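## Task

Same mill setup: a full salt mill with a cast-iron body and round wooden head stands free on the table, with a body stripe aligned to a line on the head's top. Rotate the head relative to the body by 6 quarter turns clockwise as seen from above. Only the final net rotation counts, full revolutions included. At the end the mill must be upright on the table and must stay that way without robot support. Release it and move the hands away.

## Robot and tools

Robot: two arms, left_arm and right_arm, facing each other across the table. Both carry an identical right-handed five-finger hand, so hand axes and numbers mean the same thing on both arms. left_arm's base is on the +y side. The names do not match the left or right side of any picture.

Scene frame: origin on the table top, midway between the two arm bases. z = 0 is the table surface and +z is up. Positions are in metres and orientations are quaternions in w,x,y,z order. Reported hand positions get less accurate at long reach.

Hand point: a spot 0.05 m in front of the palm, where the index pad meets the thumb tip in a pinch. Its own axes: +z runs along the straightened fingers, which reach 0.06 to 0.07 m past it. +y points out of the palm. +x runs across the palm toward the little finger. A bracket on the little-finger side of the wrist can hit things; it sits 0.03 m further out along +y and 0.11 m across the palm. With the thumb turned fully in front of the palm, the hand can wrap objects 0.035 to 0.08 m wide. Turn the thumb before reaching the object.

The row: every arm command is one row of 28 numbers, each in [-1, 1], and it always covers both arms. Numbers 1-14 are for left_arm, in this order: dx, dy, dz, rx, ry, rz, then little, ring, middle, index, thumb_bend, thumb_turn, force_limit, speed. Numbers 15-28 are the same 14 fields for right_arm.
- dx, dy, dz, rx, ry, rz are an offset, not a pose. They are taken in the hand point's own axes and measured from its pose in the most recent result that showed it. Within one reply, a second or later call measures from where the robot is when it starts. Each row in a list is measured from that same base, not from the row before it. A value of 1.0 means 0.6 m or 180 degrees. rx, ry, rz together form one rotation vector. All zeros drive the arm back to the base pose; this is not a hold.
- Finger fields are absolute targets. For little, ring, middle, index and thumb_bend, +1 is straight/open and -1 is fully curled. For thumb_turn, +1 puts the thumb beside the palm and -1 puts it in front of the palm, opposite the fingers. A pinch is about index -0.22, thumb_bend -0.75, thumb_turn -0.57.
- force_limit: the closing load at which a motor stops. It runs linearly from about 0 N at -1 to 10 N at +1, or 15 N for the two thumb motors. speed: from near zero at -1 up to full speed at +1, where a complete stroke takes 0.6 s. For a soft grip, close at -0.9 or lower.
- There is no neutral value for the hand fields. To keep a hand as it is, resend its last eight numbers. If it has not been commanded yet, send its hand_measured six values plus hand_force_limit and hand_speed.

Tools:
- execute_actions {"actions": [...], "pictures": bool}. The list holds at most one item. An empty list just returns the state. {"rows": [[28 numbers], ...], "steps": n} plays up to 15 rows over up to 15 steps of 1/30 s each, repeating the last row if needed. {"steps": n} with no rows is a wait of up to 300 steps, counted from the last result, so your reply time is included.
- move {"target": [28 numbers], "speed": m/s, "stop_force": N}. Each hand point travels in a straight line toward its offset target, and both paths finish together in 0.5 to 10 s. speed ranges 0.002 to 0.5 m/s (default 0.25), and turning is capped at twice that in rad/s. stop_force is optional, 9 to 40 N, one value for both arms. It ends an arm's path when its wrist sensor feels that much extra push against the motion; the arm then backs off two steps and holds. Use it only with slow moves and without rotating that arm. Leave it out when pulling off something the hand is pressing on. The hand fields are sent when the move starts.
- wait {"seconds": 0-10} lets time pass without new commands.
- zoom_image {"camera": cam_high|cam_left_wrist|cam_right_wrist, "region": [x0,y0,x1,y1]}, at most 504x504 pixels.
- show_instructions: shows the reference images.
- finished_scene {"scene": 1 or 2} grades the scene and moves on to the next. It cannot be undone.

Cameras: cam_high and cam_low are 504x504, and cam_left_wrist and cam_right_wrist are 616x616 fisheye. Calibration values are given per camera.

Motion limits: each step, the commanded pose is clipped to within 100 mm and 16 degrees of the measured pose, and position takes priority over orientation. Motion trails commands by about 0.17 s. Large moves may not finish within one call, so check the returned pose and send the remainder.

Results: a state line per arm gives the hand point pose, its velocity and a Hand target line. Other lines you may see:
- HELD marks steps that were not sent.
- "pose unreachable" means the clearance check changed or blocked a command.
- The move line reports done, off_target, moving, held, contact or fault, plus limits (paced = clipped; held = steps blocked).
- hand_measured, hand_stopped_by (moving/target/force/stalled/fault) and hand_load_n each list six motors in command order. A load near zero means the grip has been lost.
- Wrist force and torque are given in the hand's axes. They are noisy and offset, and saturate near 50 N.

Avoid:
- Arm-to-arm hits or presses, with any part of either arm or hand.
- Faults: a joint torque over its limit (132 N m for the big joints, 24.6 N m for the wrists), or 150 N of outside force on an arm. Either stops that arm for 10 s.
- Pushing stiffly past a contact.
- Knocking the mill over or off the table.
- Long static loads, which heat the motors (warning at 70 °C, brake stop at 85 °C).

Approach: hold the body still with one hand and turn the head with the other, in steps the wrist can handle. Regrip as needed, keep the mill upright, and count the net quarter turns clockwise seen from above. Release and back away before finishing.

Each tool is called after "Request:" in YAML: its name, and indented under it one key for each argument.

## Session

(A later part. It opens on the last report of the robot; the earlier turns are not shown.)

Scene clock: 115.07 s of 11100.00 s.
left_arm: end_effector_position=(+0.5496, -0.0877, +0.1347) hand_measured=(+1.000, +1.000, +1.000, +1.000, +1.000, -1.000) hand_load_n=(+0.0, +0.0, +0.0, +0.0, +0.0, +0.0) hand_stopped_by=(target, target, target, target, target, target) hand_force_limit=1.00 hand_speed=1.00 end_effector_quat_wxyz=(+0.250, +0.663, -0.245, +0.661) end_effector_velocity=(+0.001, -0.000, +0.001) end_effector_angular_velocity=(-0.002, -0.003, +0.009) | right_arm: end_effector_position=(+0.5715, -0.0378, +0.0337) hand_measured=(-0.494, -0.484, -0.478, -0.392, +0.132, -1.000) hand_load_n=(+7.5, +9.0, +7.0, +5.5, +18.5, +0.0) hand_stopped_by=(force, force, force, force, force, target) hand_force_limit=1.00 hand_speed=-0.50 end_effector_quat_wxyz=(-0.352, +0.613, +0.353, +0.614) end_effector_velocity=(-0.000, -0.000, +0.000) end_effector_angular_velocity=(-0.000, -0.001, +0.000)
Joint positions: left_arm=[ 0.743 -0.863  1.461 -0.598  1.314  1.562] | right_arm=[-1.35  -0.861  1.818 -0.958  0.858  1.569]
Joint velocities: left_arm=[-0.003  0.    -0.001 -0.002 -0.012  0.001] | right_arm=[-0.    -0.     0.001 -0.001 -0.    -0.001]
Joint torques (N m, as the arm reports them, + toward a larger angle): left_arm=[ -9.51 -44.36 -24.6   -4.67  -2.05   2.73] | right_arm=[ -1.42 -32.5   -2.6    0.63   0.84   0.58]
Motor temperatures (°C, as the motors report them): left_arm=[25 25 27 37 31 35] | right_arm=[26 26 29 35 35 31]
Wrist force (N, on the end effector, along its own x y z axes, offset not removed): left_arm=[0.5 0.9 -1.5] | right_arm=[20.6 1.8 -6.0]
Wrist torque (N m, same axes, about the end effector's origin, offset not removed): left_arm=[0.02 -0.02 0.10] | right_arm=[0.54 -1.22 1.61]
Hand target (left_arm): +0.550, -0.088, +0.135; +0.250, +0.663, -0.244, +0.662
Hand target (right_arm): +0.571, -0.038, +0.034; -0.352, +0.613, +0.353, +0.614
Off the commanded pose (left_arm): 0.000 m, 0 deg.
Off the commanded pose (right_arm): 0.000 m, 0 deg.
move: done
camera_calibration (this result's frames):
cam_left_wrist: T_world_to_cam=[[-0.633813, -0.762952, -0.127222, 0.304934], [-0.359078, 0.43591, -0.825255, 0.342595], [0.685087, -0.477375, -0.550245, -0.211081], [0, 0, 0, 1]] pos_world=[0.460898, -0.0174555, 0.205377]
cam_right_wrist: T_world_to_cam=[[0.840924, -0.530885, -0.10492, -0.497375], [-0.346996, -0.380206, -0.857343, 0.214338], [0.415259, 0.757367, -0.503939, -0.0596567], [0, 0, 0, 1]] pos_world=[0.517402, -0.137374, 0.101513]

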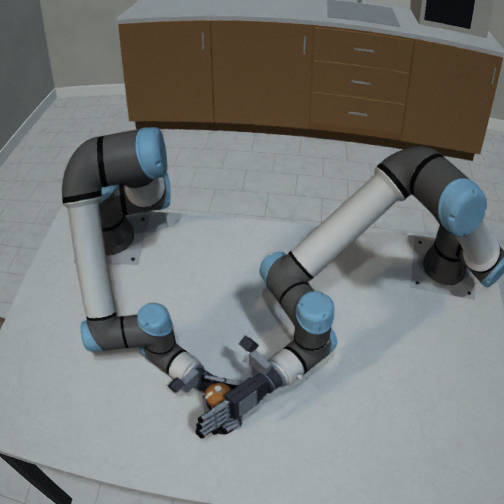

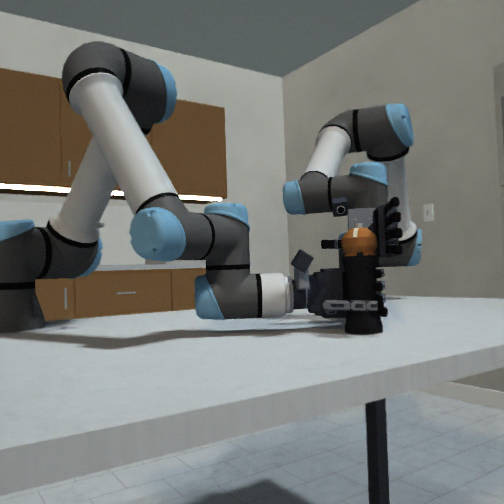

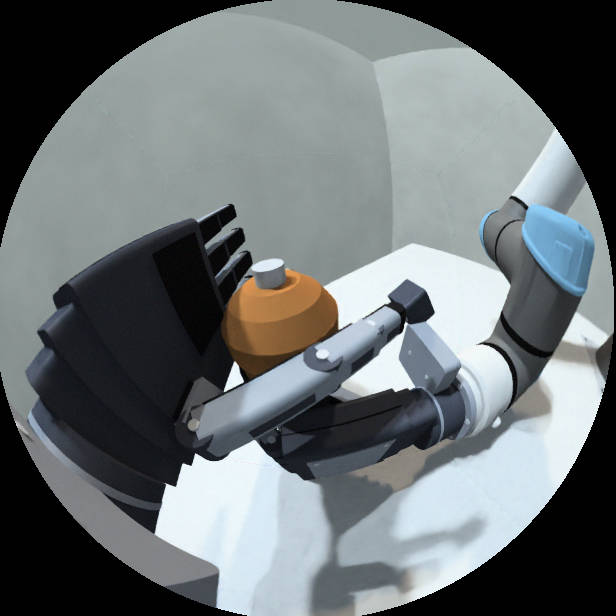

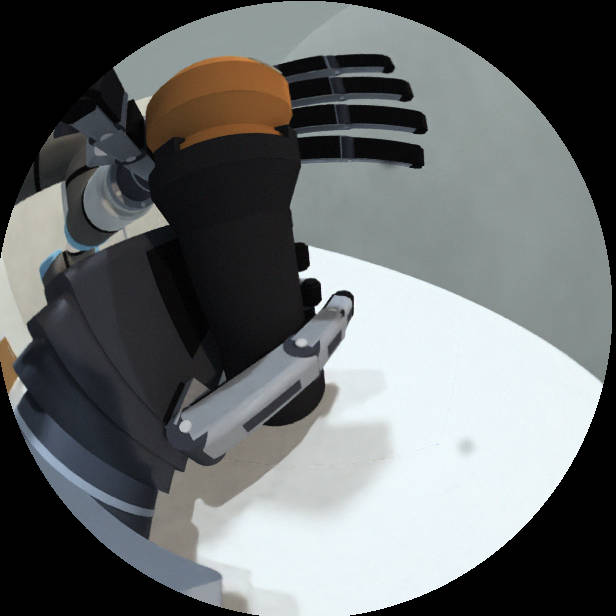

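4 cycles done (~156°). Cycles 5–7.

Request:
move:
  target: [0,0.004,0,0,0,0,-1,-1,-1,-1,-1,-1,1,0,0,0,0,0,0,0,-1,-1,-1,-1,-1,-1,1,-0.5]

Request:
move:
  target: [0,0.024,-0.033,-0.222,0,0,-1,-1,-1,-1,-1,-1,1,0,0,0,0,0,0,0,-1,-1,-1,-1,-1,-1,1,-0.5]
  speed: 0.15

Request:
move:
  target: [0,0,0,0,0,0,1,1,1,1,1,-1,1,1,0,0,0,0,0,0,-1,-1,-1,-1,-1,-1,1,-0.5]

Request:
move:
  target: [0,-0.040,0.010,0.222,0,0,1,1,1,1,1,-1,1,1,0,0,0,0,0,0,-1,-1,-1,-1,-1,-1,1,-0.5]

Request:
move:
  target: [0,0,0,0,0,0,-1,-1,-1,-1,-1,-1,1,0,0,0,0,0,0,0,-1,-1,-1,-1,-1,-1,1,-0.5]

Request:
move:
  target: [0,0.024,-0.033,-0.222,0,0,-1,-1,-1,-1,-1,-1,1,0,0,0,0,0,0,0,-1,-1,-1,-1,-1,-1,1,-0.5]
  speed: 0.15

Request:
move:
  target: [0,0,0,0,0,0,1,1,1,1,1,-1,1,1,0,0,0,0,0,0,-1,-1,-1,-1,-1,-1,1,-0.5]

Request:
move:
  target: [0,-0.040,0.010,0.222,0,0,1,1,1,1,1,-1,1,1,0,0,0,0,0,0,-1,-1,-1,-1,-1,-1,1,-0.5]

Request:
move:
  target: [0,0,0,0,0,0,-1,-1,-1,-1,-1,-1,1,0,0,0,0,0,0,0,-1,-1,-1,-1,-1,-1,1,-0.5]

Request:
move:
  target: [0,0.024,-0.033,-0.222,0,0,-1,-1,-1,-1,-1,-1,1,0,0,0,0,0,0,0,-1,-1,-1,-1,-1,-1,1,-0.5]
  speed: 0.15

Request:
move:
  target: [0,0,0,0,0,0,1,1,1,1,1,-1,1,1,0,0,0,0,0,0,-1,-1,-1,-1,-1,-1,1,-0.5]

Request:
move:
  target: [0,-0.040,0.010,0.222,0,0,1,1,1,1,1,-1,1,1,0,0,0,0,0,0,-1,-1,-1,-1,-1,-1,1,-0.5]

Scene clock: 131.87 s of 11100.00 s.
left_arm: end_effector_position=(+0.5480, -0.0895, +0.1348) hand_measured=(-1.000, -0.562, -0.266, -0.268, +0.540, -1.000) hand_load_n=(+0.0, +12.0, +8.5, +9.0, +17.5, +1.0) hand_stopped_by=(target, force, force, force, force, target) hand_force_limit=1.00 hand_speed=0.00 end_effector_quat_wxyz=(+0.250, +0.663, -0.245, +0.661) end_effector_velocity=(+0.001, -0.000, +0.003) end_effector_angular_velocity=(-0.005, -0.002, +0.000) | right_arm: end_effector_position=(+0.5715, -0.0378, +0.0337) hand_measured=(-0.494, -0.484, -0.478, -0.392, +0.134, -1.000) hand_load_n=(+7.5, +8.5, +7.5, +5.5, +19.0, +1.5) hand_stopped_by=(force, force, force, force, force, target) hand_force_limit=1.00 hand_speed=-0.50 end_effector_quat_wxyz=(-0.352, +0.613, +0.353, +0.614) end_effector_velocity=(+0.001, -0.000, +0.001) end_effector_angular_velocity=(+0.000, -0.002, -0.001)
Joint positions: left_arm=[ 0.739 -0.863  1.461 -0.598  1.31   1.562] | right_arm=[-1.35  -0.861  1.818 -0.958  0.858  1.569]
Joint velocities: left_arm=[ 0.    -0.003 -0.001 -0.002  0.    -0.001] | right_arm=[-0.    -0.    -0.    -0.001  0.001 -0.001]
Joint torques (N m, as the arm reports them, + toward a larger angle): left_arm=[-12.77 -34.08 -20.4    1.65   1.68  -2.82] | right_arm=[ 14.8  -32.1   -2.86   0.57  -4.29  -2.53]
Motor temperatures (°C, as the motors report them): left_arm=[25 25 27 37 31 35] | right_arm=[26 26 29 35 35 31]
Wrist force (N, on the end effector, along its own x y z axes, offset not removed): left_arm=[12.8 -5.5 -12.8] | right_arm=[17.5 12.8 -7.6]
Wrist torque (N m, same axes, about the end effector's origin, offset not removed): left_arm=[-0.03 -0.41 0.69] | right_arm=[0.74 -1.09 2.57]
Hand target (left_arm): +0.548, -0.089, +0.135; +0.250, +0.663, -0.245, +0.661
Hand target (right_arm): +0.571, -0.038, +0.034; -0.352, +0.613, +0.353, +0.614
Off the commanded pose (left_arm): 0.000 m, 0 deg.
Off the commanded pose (right_arm): 0.000 m, 0 deg.
After step 90, 12.30 s passed at rest.
move: done
camera_calibration (this result's frames):
cam_left_wrist: T_world_to_cam=[[-0.633755, -0.763005, -0.127194, 0.302536], [-0.359085, 0.435835, -0.825292, 0.342868], [0.685137, -0.477359, -0.550196, -0.2109], [0, 0, 0, 1]] pos_world=[0.459348, -0.0192728, 0.20541]
cam_right_wrist: T_world_to_cam=[[0.840907, -0.530913, -0.104913, -0.497391], [-0.347005, -0.380197, -0.857344, 0.214341], [0.415288, 0.757352, -0.503939, -0.0596643], [0, 0, 0, 1]] pos_world=[0.517415, -0.137393, 0.101514]

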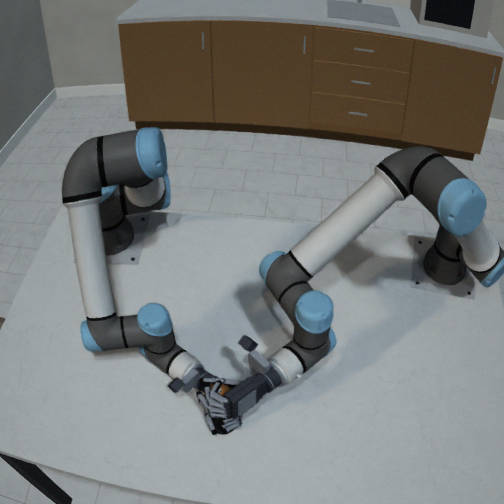

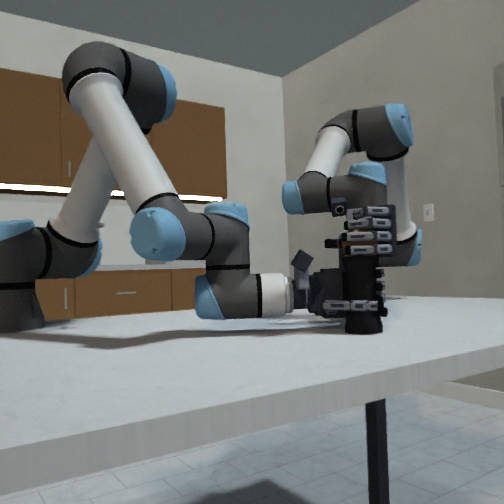

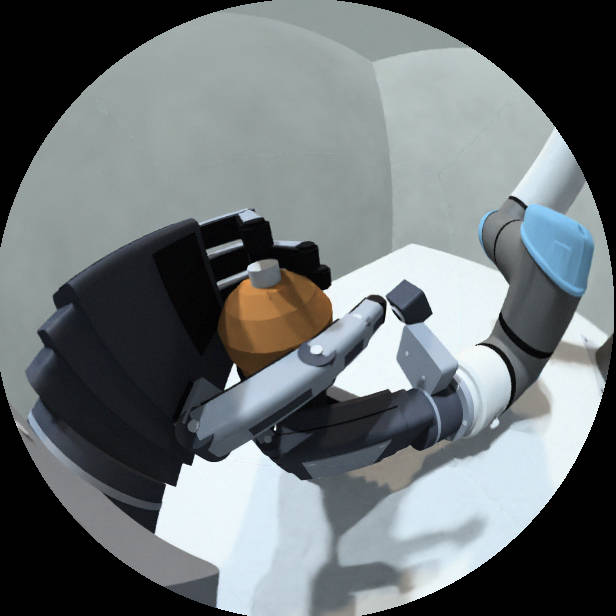

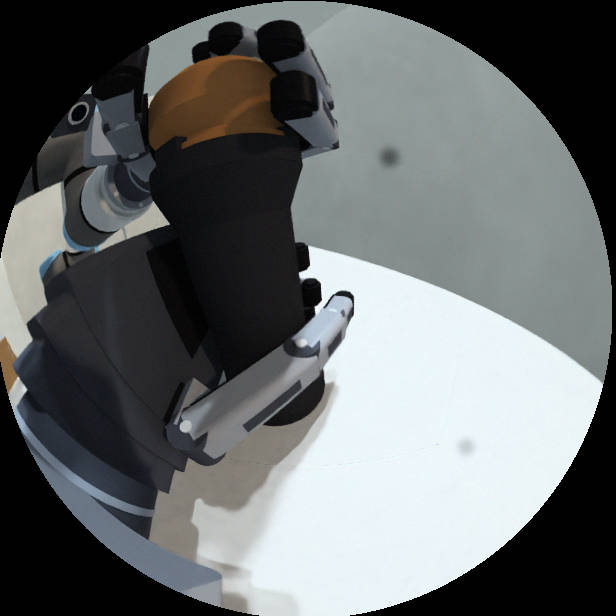

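Scene clock: 134.60 s of 11100.00 s.
left_arm: end_effector_position=(+0.5236, -0.0871, +0.1348) hand_measured=(-1.000, -0.562, -0.266, -0.268, +0.540, -1.000) hand_load_n=(+0.0, +11.5, +11.5, +6.5, +15.0, +4.5) hand_stopped_by=(target, force, force, force, force, target) hand_force_limit=1.00 hand_speed=0.00 end_effector_quat_wxyz=(+0.462, +0.538, -0.456, +0.538) end_effector_velocity=(+0.001, -0.000, +0.002) end_effector_angular_velocity=(-0.000, -0.004, -0.008) | right_arm: end_effector_position=(+0.5715, -0.0378, +0.0337) hand_measured=(-0.494, -0.484, -0.478, -0.392, +0.134, -1.000) hand_load_n=(+9.0, +10.0, +7.5, +5.0, +17.0, -3.0) hand_stopped_by=(force, force, force, force, force, target) hand_force_limit=1.00 hand_speed=-0.50 end_effector_quat_wxyz=(-0.352, +0.613, +0.353, +0.614) end_effector_velocity=(+0.000, +0.000, +0.001) end_effector_angular_velocity=(+0.000, -0.003, -0.001)
Joint positions: left_arm=[ 0.961 -0.679  1.115 -0.442  2.228  1.56 ] | right_arm=[-1.35  -0.861  1.818 -0.958  0.858  1.569]
Joint velocities: left_arm=[ 0.002  0.004 -0.012  0.007  0.01   0.003] | right_arm=[ 0.     0.    -0.    -0.002  0.001 -0.001]
Joint torques (N m, as the arm reports them, + toward a larger angle): left_arm=[  2.83 -19.13 -15.22   7.29   4.54   2.54] | right_arm=[ -6.87 -32.19  -2.89   0.54   2.22   1.6 ]
Motor temperatures (°C, as the motors report them): left_arm=[25 25 27 37 31 35] | right_arm=[26 26 29 35 35 31]
Wrist force (N, on the end effector, along its own x y z axes, offset not removed): left_arm=[24.0 -8.3 7.5] | right_arm=[20.8 -2.9 -13.8]
Wrist torque (N m, same axes, about the end effector's origin, offset not removed): left_arm=[0.48 -1.05 1.21] | right_arm=[-0.17 -1.47 1.03]
Hand target (left_arm): +0.524, -0.087, +0.135; +0.462, +0.538, -0.456, +0.538
Hand target (right_arm): +0.572, -0.038, +0.034; -0.352, +0.613, +0.353, +0.614
Off the commanded pose (left_arm): 0.000 m, 0 deg.
Off the commanded pose (right_arm): 0.000 m, 0 deg.
move: done
camera_calibration (this result's frames):
cam_left_wrist: T_world_to_cam=[[-0.975358, -0.179184, -0.128722, 0.518786], [0.00610192, 0.561307, -0.827586, 0.153123], [0.220542, -0.807978, -0.546382, 0.0208698], [0, 0, 0, 1]] pos_world=[0.500465, 0.0238716, 0.204904]
cam_right_wrist: T_world_to_cam=[[0.840893, -0.530934, -0.104918, -0.497398], [-0.347018, -0.380186, -0.857343, 0.214347], [0.415305, 0.757342, -0.503939, -0.0596695], [0, 0, 0, 1]] pos_world=[0.517422, -0.137404, 0.101513]

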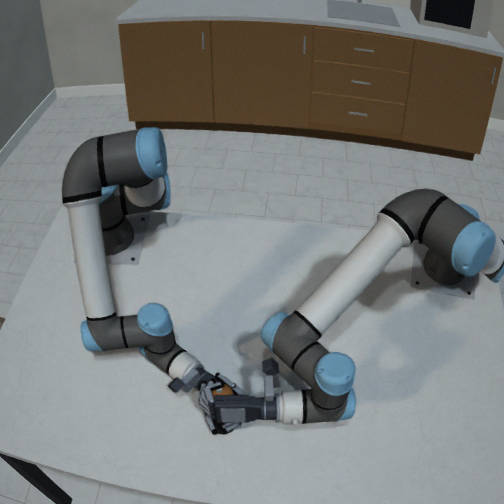

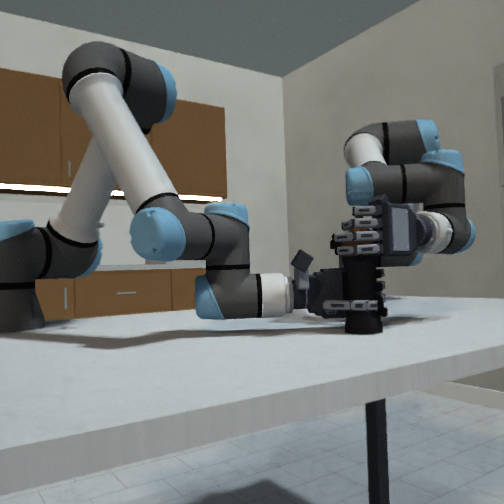

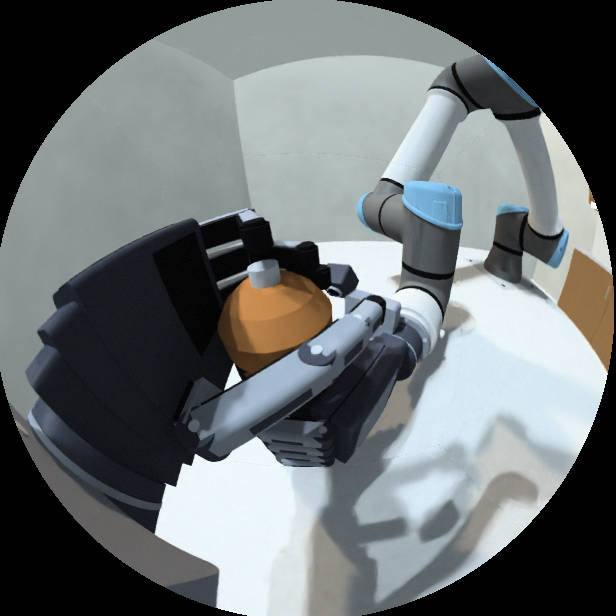

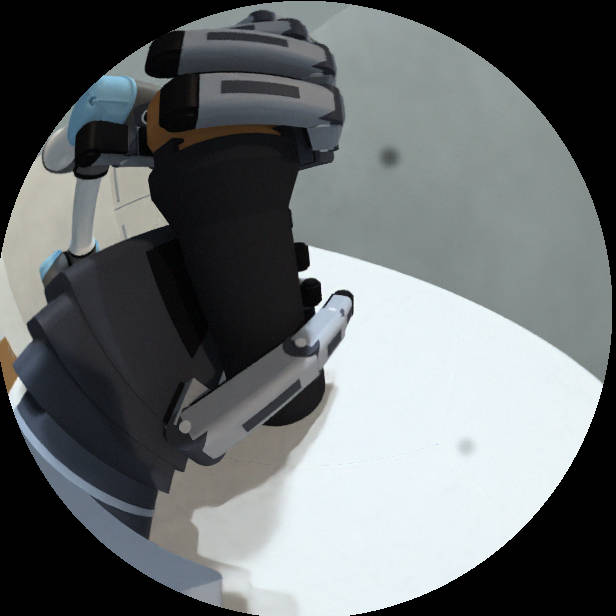

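Scene clock: 135.50 s of 11100.00 s.
left_arm: end_effector_position=(+0.5237, -0.0871, +0.1347) hand_measured=(+1.000, +1.000, +1.000, +1.000, +1.000, -1.000) hand_load_n=(+0.0, +0.0, +0.0, +0.0, +0.0, +0.0) hand_stopped_by=(target, target, target, target, target, target) hand_force_limit=1.00 hand_speed=1.00 end_effector_quat_wxyz=(+0.462, +0.538, -0.456, +0.538) end_effector_velocity=(-0.000, -0.000, +0.000) end_effector_angular_velocity=(-0.000, -0.001, -0.000) | right_arm: end_effector_position=(+0.5715, -0.0378, +0.0337) hand_measured=(-0.494, -0.486, -0.478, -0.392, +0.134, -1.000) hand_load_n=(+5.0, +7.0, +6.0, +5.5, +18.0, -2.0) hand_stopped_by=(force, force, force, force, force, target) hand_force_limit=1.00 hand_speed=-0.50 end_effector_quat_wxyz=(-0.352, +0.613, +0.353, +0.614) end_effector_velocity=(+0.000, -0.000, -0.000) end_effector_angular_velocity=(-0.000, +0.001, -0.000)
Joint positions: left_arm=[ 0.961 -0.679  1.115 -0.442  2.228  1.56 ] | right_arm=[-1.35  -0.861  1.818 -0.958  0.858  1.569]
Joint velocities: left_arm=[-0.001 -0.    -0.001  0.    -0.     0.001] | right_arm=[-0.    -0.    -0.     0.001  0.     0.   ]
Joint torques (N m, as the arm reports them, + toward a larger angle): left_arm=[-12.66 -59.55 -10.07  -3.55   0.1   -3.36] | right_arm=[ -7.48 -31.95  -3.39   0.56   2.22   1.61]
Motor temperatures (°C, as the motors report them): left_arm=[25 25 27 37 31 35] | right_arm=[26 26 29 35 35 31]
Wrist force (N, on the end effector, along its own x y z axes, offset not removed): left_arm=[-2.5 -5.7 1.1] | right_arm=[26.5 -8.4 -15.3]
Wrist torque (N m, same axes, about the end effector's origin, offset not removed): left_arm=[0.08 0.26 0.00] | right_arm=[0.38 -1.10 1.03]
Hand target (left_arm): +0.524, -0.087, +0.135; +0.462, +0.538, -0.456, +0.538
Hand target (right_arm): +0.572, -0.038, +0.034; -0.352, +0.613, +0.353, +0.614
Off the commanded pose (left_arm): 0.000 m, 0 deg.
Off the commanded pose (right_arm): 0.000 m, 0 deg.
move: done
camera_calibration (this result's frames):
cam_left_wrist: T_world_to_cam=[[-0.97535, -0.17926, -0.128682, 0.518821], [0.00600989, 0.561359, -0.827551, 0.153082], [0.220583, -0.807925, -0.546444, 0.0208564], [0, 0, 0, 1]] pos_world=[0.500511, 0.0239202, 0.204843]
cam_right_wrist: T_world_to_cam=[[0.840893, -0.530934, -0.104918, -0.497398], [-0.347018, -0.380186, -0.857343, 0.214347], [0.415304, 0.757342, -0.503939, -0.0596693], [0, 0, 0, 1]] pos_world=[0.517422, -0.137404, 0.101513]

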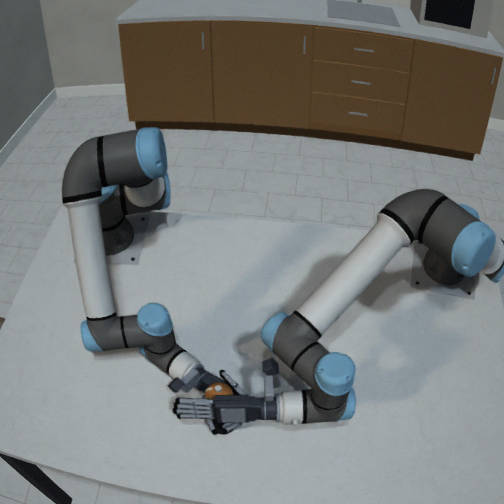

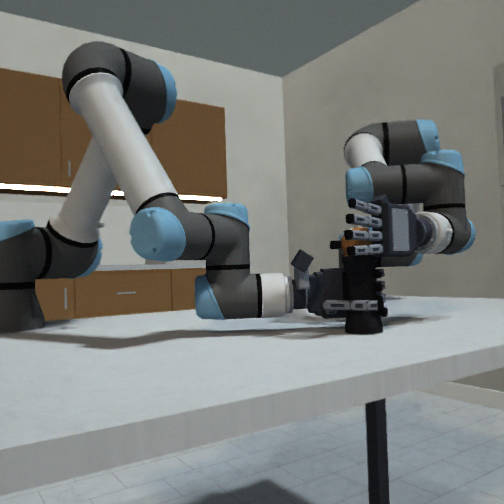

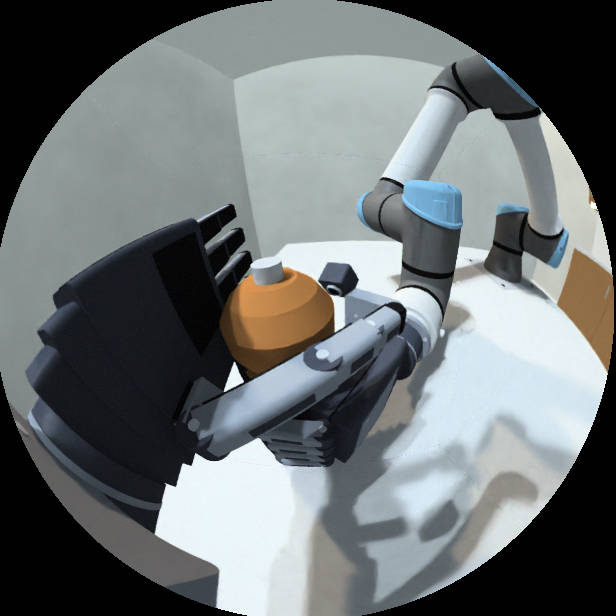

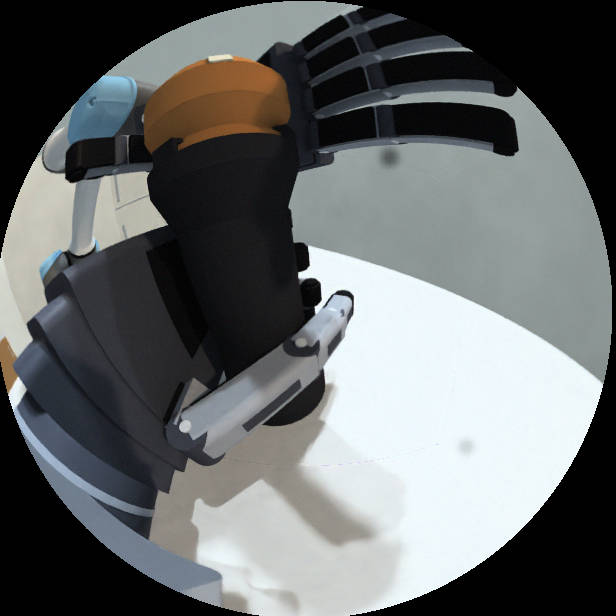

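Scene clock: 137.37 s of 11100.00 s.
left_arm: end_effector_position=(+0.5483, -0.0892, +0.1347) hand_measured=(+1.000, +1.000, +1.000, +1.000, +1.000, -1.000) hand_load_n=(+0.0, +0.0, +0.0, +0.0, +0.0, +0.0) hand_stopped_by=(target, target, target, target, target, target) hand_force_limit=1.00 hand_speed=1.00 end_effector_quat_wxyz=(+0.250, +0.663, -0.244, +0.661) end_effector_velocity=(+0.000, -0.000, +0.000) end_effector_angular_velocity=(-0.000, -0.000, +0.009) | right_arm: end_effector_position=(+0.5715, -0.0378, +0.0337) hand_measured=(-0.494, -0.486, -0.478, -0.392, +0.134, -1.000) hand_load_n=(+6.0, +8.0, +6.5, +6.0, +17.5, -1.5) hand_stopped_by=(force, force, force, force, force, target) hand_force_limit=1.00 hand_speed=-0.50 end_effector_quat_wxyz=(-0.352, +0.613, +0.353, +0.614) end_effector_velocity=(-0.001, +0.000, -0.001) end_effector_angular_velocity=(-0.002, +0.002, +0.002)
Joint positions: left_arm=[ 0.74  -0.863  1.46  -0.598  1.311  1.562] | right_arm=[-1.35  -0.861  1.818 -0.958  0.858  1.569]
Joint velocities: left_arm=[-0.003 -0.    -0.    -0.    -0.012 -0.   ] | right_arm=[ 0.     0.    -0.     0.003 -0.002 -0.001]
Joint torques (N m, as the arm reports them, + toward a larger angle): left_arm=[-11.37 -42.49 -27.26  -4.46  -1.16   2.53] | right_arm=[ -7.1  -33.04  -2.97   0.49   2.26  -0.53]
Motor temperatures (°C, as the motors report them): left_arm=[25 25 27 37 31 35] | right_arm=[26 26 29 35 35 31]
Wrist force (N, on the end effector, along its own x y z axes, offset not removed): left_arm=[-1.2 -2.1 4.4] | right_arm=[21.5 -4.6 -8.4]
Wrist torque (N m, same axes, about the end effector's origin, offset not removed): left_arm=[-0.27 -0.02 -0.11] | right_arm=[0.26 -1.07 1.23]
Hand target (left_arm): +0.548, -0.089, +0.135; +0.250, +0.664, -0.244, +0.661
Hand target (right_arm): +0.572, -0.038, +0.034; -0.352, +0.613, +0.353, +0.614
Off the commanded pose (left_arm): 0.000 m, 0 deg.
Off the commanded pose (right_arm): 0.000 m, 0 deg.
move: done
camera_calibration (this result's frames):
cam_left_wrist: T_world_to_cam=[[-0.633662, -0.763161, -0.126719, 0.302754], [-0.359626, 0.435617, -0.825171, 0.343078], [0.684939, -0.477308, -0.550487, -0.210881], [0, 0, 0, 1]] pos_world=[0.459664, -0.0190559, 0.205375]
cam_right_wrist: T_world_to_cam=[[0.840892, -0.530934, -0.104929, -0.497397], [-0.347026, -0.380181, -0.857342, 0.214352], [0.4153, 0.757345, -0.503939, -0.059667], [0, 0, 0, 1]] pos_world=[0.517422, -0.137404, 0.101513]

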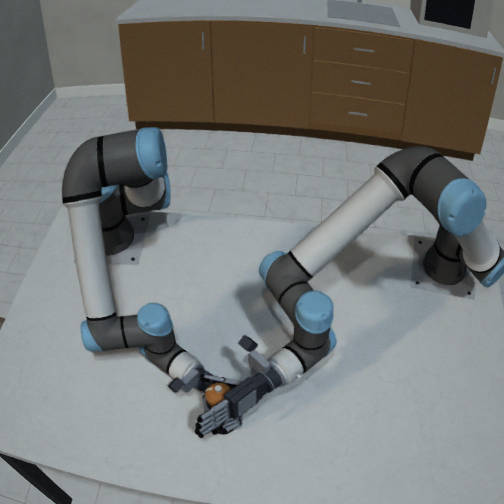

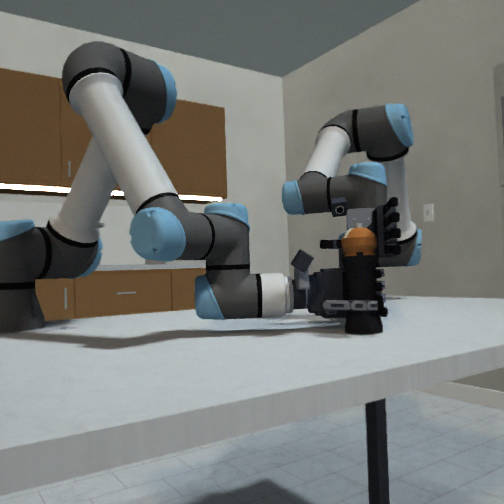

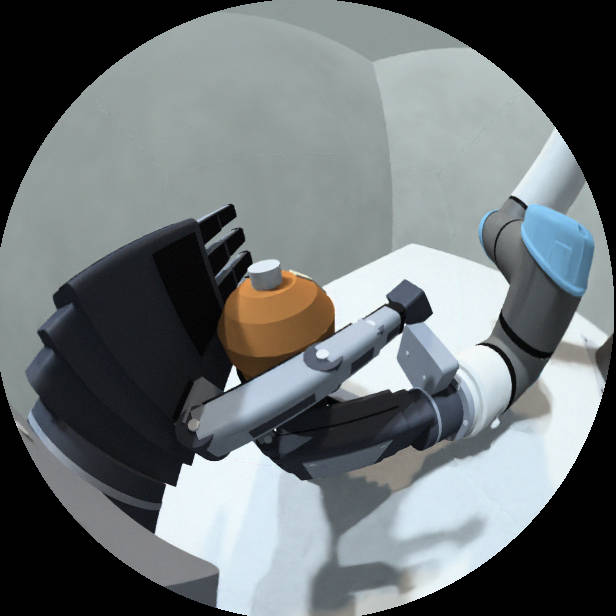

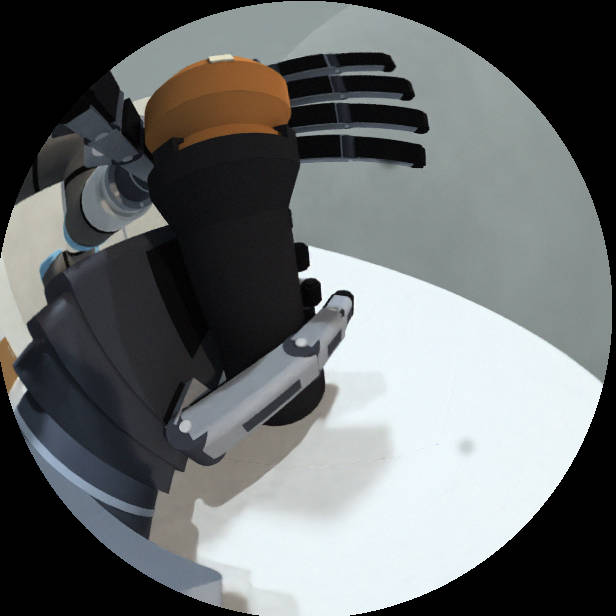

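Scene clock: 138.87 s of 11100.00 s.
left_arm: end_effector_position=(+0.5483, -0.0893, +0.1347) hand_measured=(-1.000, -0.566, -0.280, -0.282, +0.576, -1.000) hand_load_n=(+0.0, +12.0, +9.5, +11.0, +18.0, +5.0) hand_stopped_by=(target, force, force, force, force, target) hand_force_limit=1.00 hand_speed=0.00 end_effector_quat_wxyz=(+0.250, +0.663, -0.244, +0.661) end_effector_velocity=(+0.000, +0.000, -0.001) end_effector_angular_velocity=(+0.001, +0.001, +0.000) | right_arm: end_effector_position=(+0.5715, -0.0378, +0.0337) hand_measured=(-0.494, -0.486, -0.478, -0.392, +0.134, -1.000) hand_load_n=(+8.0, +9.5, +8.0, +6.5, +18.0, -0.5) hand_stopped_by=(force, force, force, force, force, target) hand_force_limit=1.00 hand_speed=-0.50 end_effector_quat_wxyz=(-0.352, +0.613, +0.353, +0.614) end_effector_velocity=(-0.000, -0.000, +0.000) end_effector_angular_velocity=(+0.000, -0.000, +0.000)
Joint positions: left_arm=[ 0.74  -0.863  1.46  -0.598  1.311  1.562] | right_arm=[-1.35  -0.861  1.818 -0.958  0.858  1.569]
Joint velocities: left_arm=[ 0.     0.002 -0.001  0.001 -0.     0.   ] | right_arm=[-0.    -0.     0.    -0.001 -0.001  0.   ]
Joint torques (N m, as the arm reports them, + toward a larger angle): left_arm=[ 12.21 -44.87 -28.37  -3.26  -2.19  -2.72] | right_arm=[ 16.05 -32.8   -3.22   0.6   -4.36  -0.89]
Motor temperatures (°C, as the motors report them): left_arm=[25 25 27 37 31 35] | right_arm=[26 26 29 35 35 31]
Wrist force (N, on the end effector, along its own x y z axes, offset not removed): left_arm=[7.9 3.6 -7.4] | right_arm=[10.0 16.0 0.7]
Wrist torque (N m, same axes, about the end effector's origin, offset not removed): left_arm=[0.61 -0.23 0.72] | right_arm=[0.48 -0.98 2.09]
Hand target (left_arm): +0.548, -0.089, +0.135; +0.250, +0.663, -0.244, +0.661
Hand target (right_arm): +0.572, -0.038, +0.034; -0.352, +0.613, +0.353, +0.614
Off the commanded pose (left_arm): 0.000 m, 0 deg.
Off the commanded pose (right_arm): 0.000 m, 0 deg.
move: done
camera_calibration (this result's frames):
cam_left_wrist: T_world_to_cam=[[-0.633664, -0.763152, -0.126765, 0.302756], [-0.359583, 0.435638, -0.825179, 0.343061], [0.68496, -0.477303, -0.550464, -0.210895], [0, 0, 0, 1]] pos_world=[0.459659, -0.0190621, 0.205375]
cam_right_wrist: T_world_to_cam=[[0.840893, -0.530931, -0.104931, -0.4974], [-0.347026, -0.380182, -0.857342, 0.214351], [0.415297, 0.757347, -0.503939, -0.059664], [0, 0, 0, 1]] pos_world=[0.517424, -0.137407, 0.101512]

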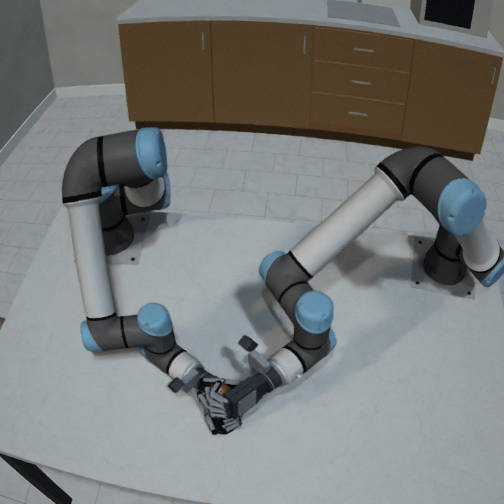

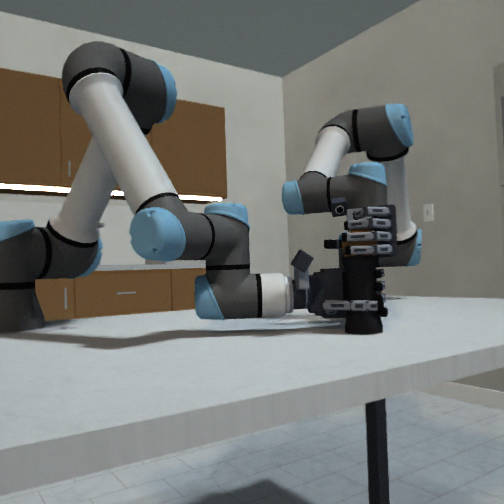

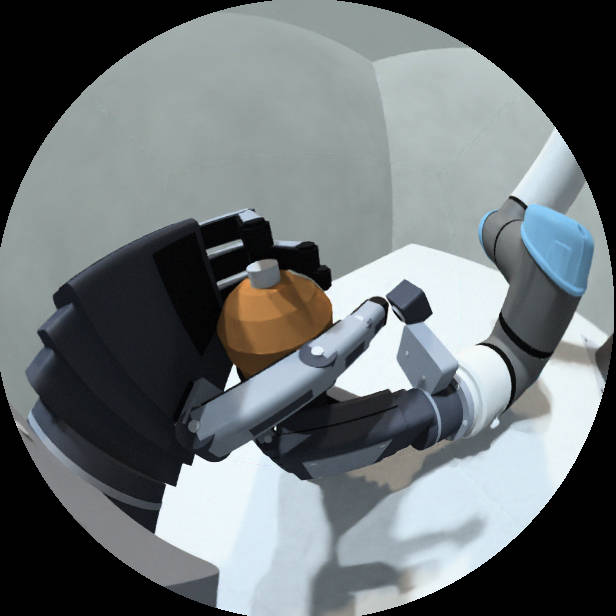

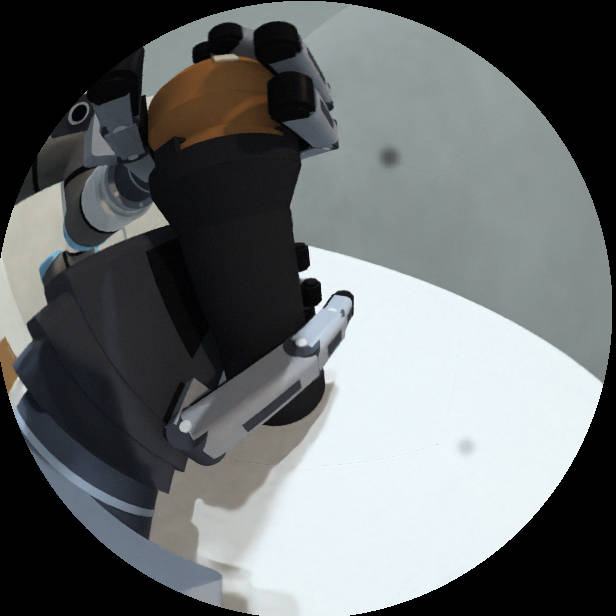

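Scene clock: 141.60 s of 11100.00 s.
left_arm: end_effector_position=(+0.5239, -0.0869, +0.1347) hand_measured=(-1.000, -0.566, -0.280, -0.282, +0.576, -1.000) hand_load_n=(+0.0, +13.0, +14.0, +6.0, +14.5, +6.0) hand_stopped_by=(target, force, force, force, force, target) hand_force_limit=1.00 hand_speed=0.00 end_effector_quat_wxyz=(+0.462, +0.539, -0.455, +0.538) end_effector_velocity=(-0.000, -0.001, -0.000) end_effector_angular_velocity=(-0.000, -0.004, -0.010) | right_arm: end_effector_position=(+0.5715, -0.0379, +0.0337) hand_measured=(-0.494, -0.484, -0.478, -0.392, +0.134, -1.000) hand_load_n=(+10.5, +11.5, +8.5, +5.5, +16.0, -4.5) hand_stopped_by=(force, force, force, force, force, target) hand_force_limit=1.00 hand_speed=-0.50 end_effector_quat_wxyz=(-0.351, +0.613, +0.353, +0.614) end_effector_velocity=(-0.000, +0.001, -0.000) end_effector_angular_velocity=(+0.000, +0.000, +0.002)
Joint positions: left_arm=[ 0.961 -0.678  1.114 -0.442  2.229  1.559] | right_arm=[-1.35  -0.861  1.818 -0.958  0.858  1.569]
Joint velocities: left_arm=[ 0.001  0.006 -0.012  0.005  0.011  0.003] | right_arm=[ 0.001  0.    -0.001  0.001 -0.001  0.   ]
Joint torques (N m, as the arm reports them, + toward a larger angle): left_arm=[  9.76 -24.35 -18.04   5.56   3.03   2.77] | right_arm=[ -9.51 -32.17  -3.31   0.51   2.43  -0.82]
Motor temperatures (°C, as the motors report them): left_arm=[25 25 27 37 31 35] | right_arm=[26 26 29 35 35 31]
Wrist force (N, on the end effector, along its own x y z axes, offset not removed): left_arm=[17.8 -3.8 11.4] | right_arm=[17.8 -1.9 -5.5]
Wrist torque (N m, same axes, about the end effector's origin, offset not removed): left_arm=[0.29 -0.80 1.14] | right_arm=[-0.28 -1.86 1.13]
Hand target (left_arm): +0.524, -0.087, +0.135; +0.462, +0.538, -0.456, +0.538
Hand target (right_arm): +0.572, -0.038, +0.034; -0.352, +0.613, +0.353, +0.614
Off the commanded pose (left_arm): 0.000 m, 0 deg.
Off the commanded pose (right_arm): 0.000 m, 0 deg.
move: done
camera_calibration (this result's frames):
cam_left_wrist: T_world_to_cam=[[-0.975391, -0.179392, -0.128185, 0.519017], [0.00555455, 0.561204, -0.827659, 0.153223], [0.220414, -0.808003, -0.546397, 0.0210018], [0, 0, 0, 1]] pos_world=[0.500764, 0.024088, 0.204822]
cam_right_wrist: T_world_to_cam=[[0.840872, -0.530965, -0.10493, -0.497411], [-0.347041, -0.380168, -0.857342, 0.214359], [0.415328, 0.75733, -0.503939, -0.0596748], [0, 0, 0, 1]] pos_world=[0.517435, -0.137422, 0.101513]

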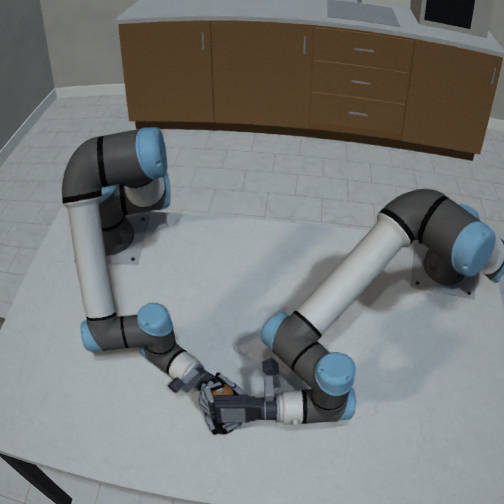

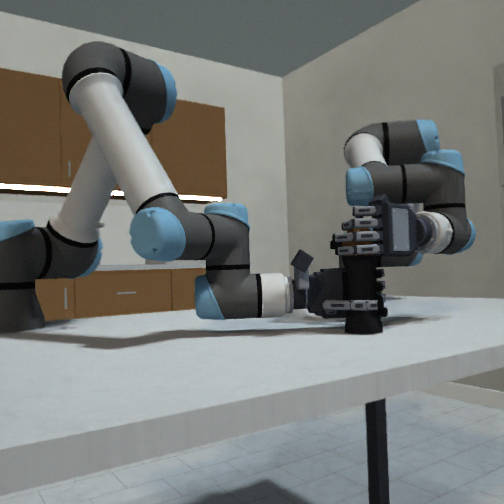

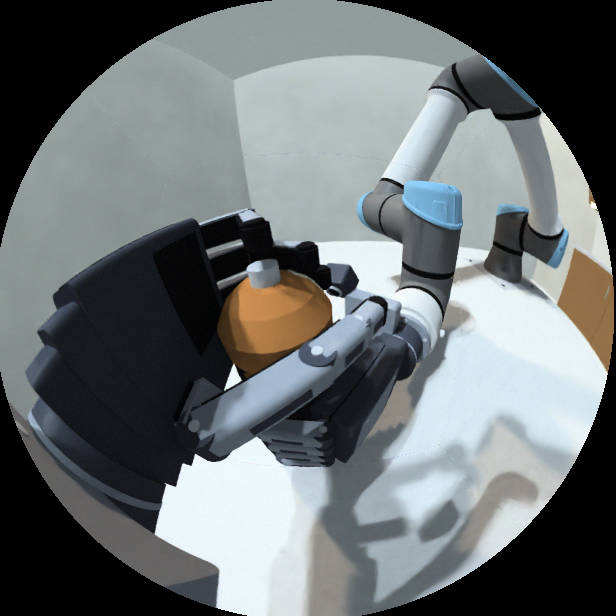

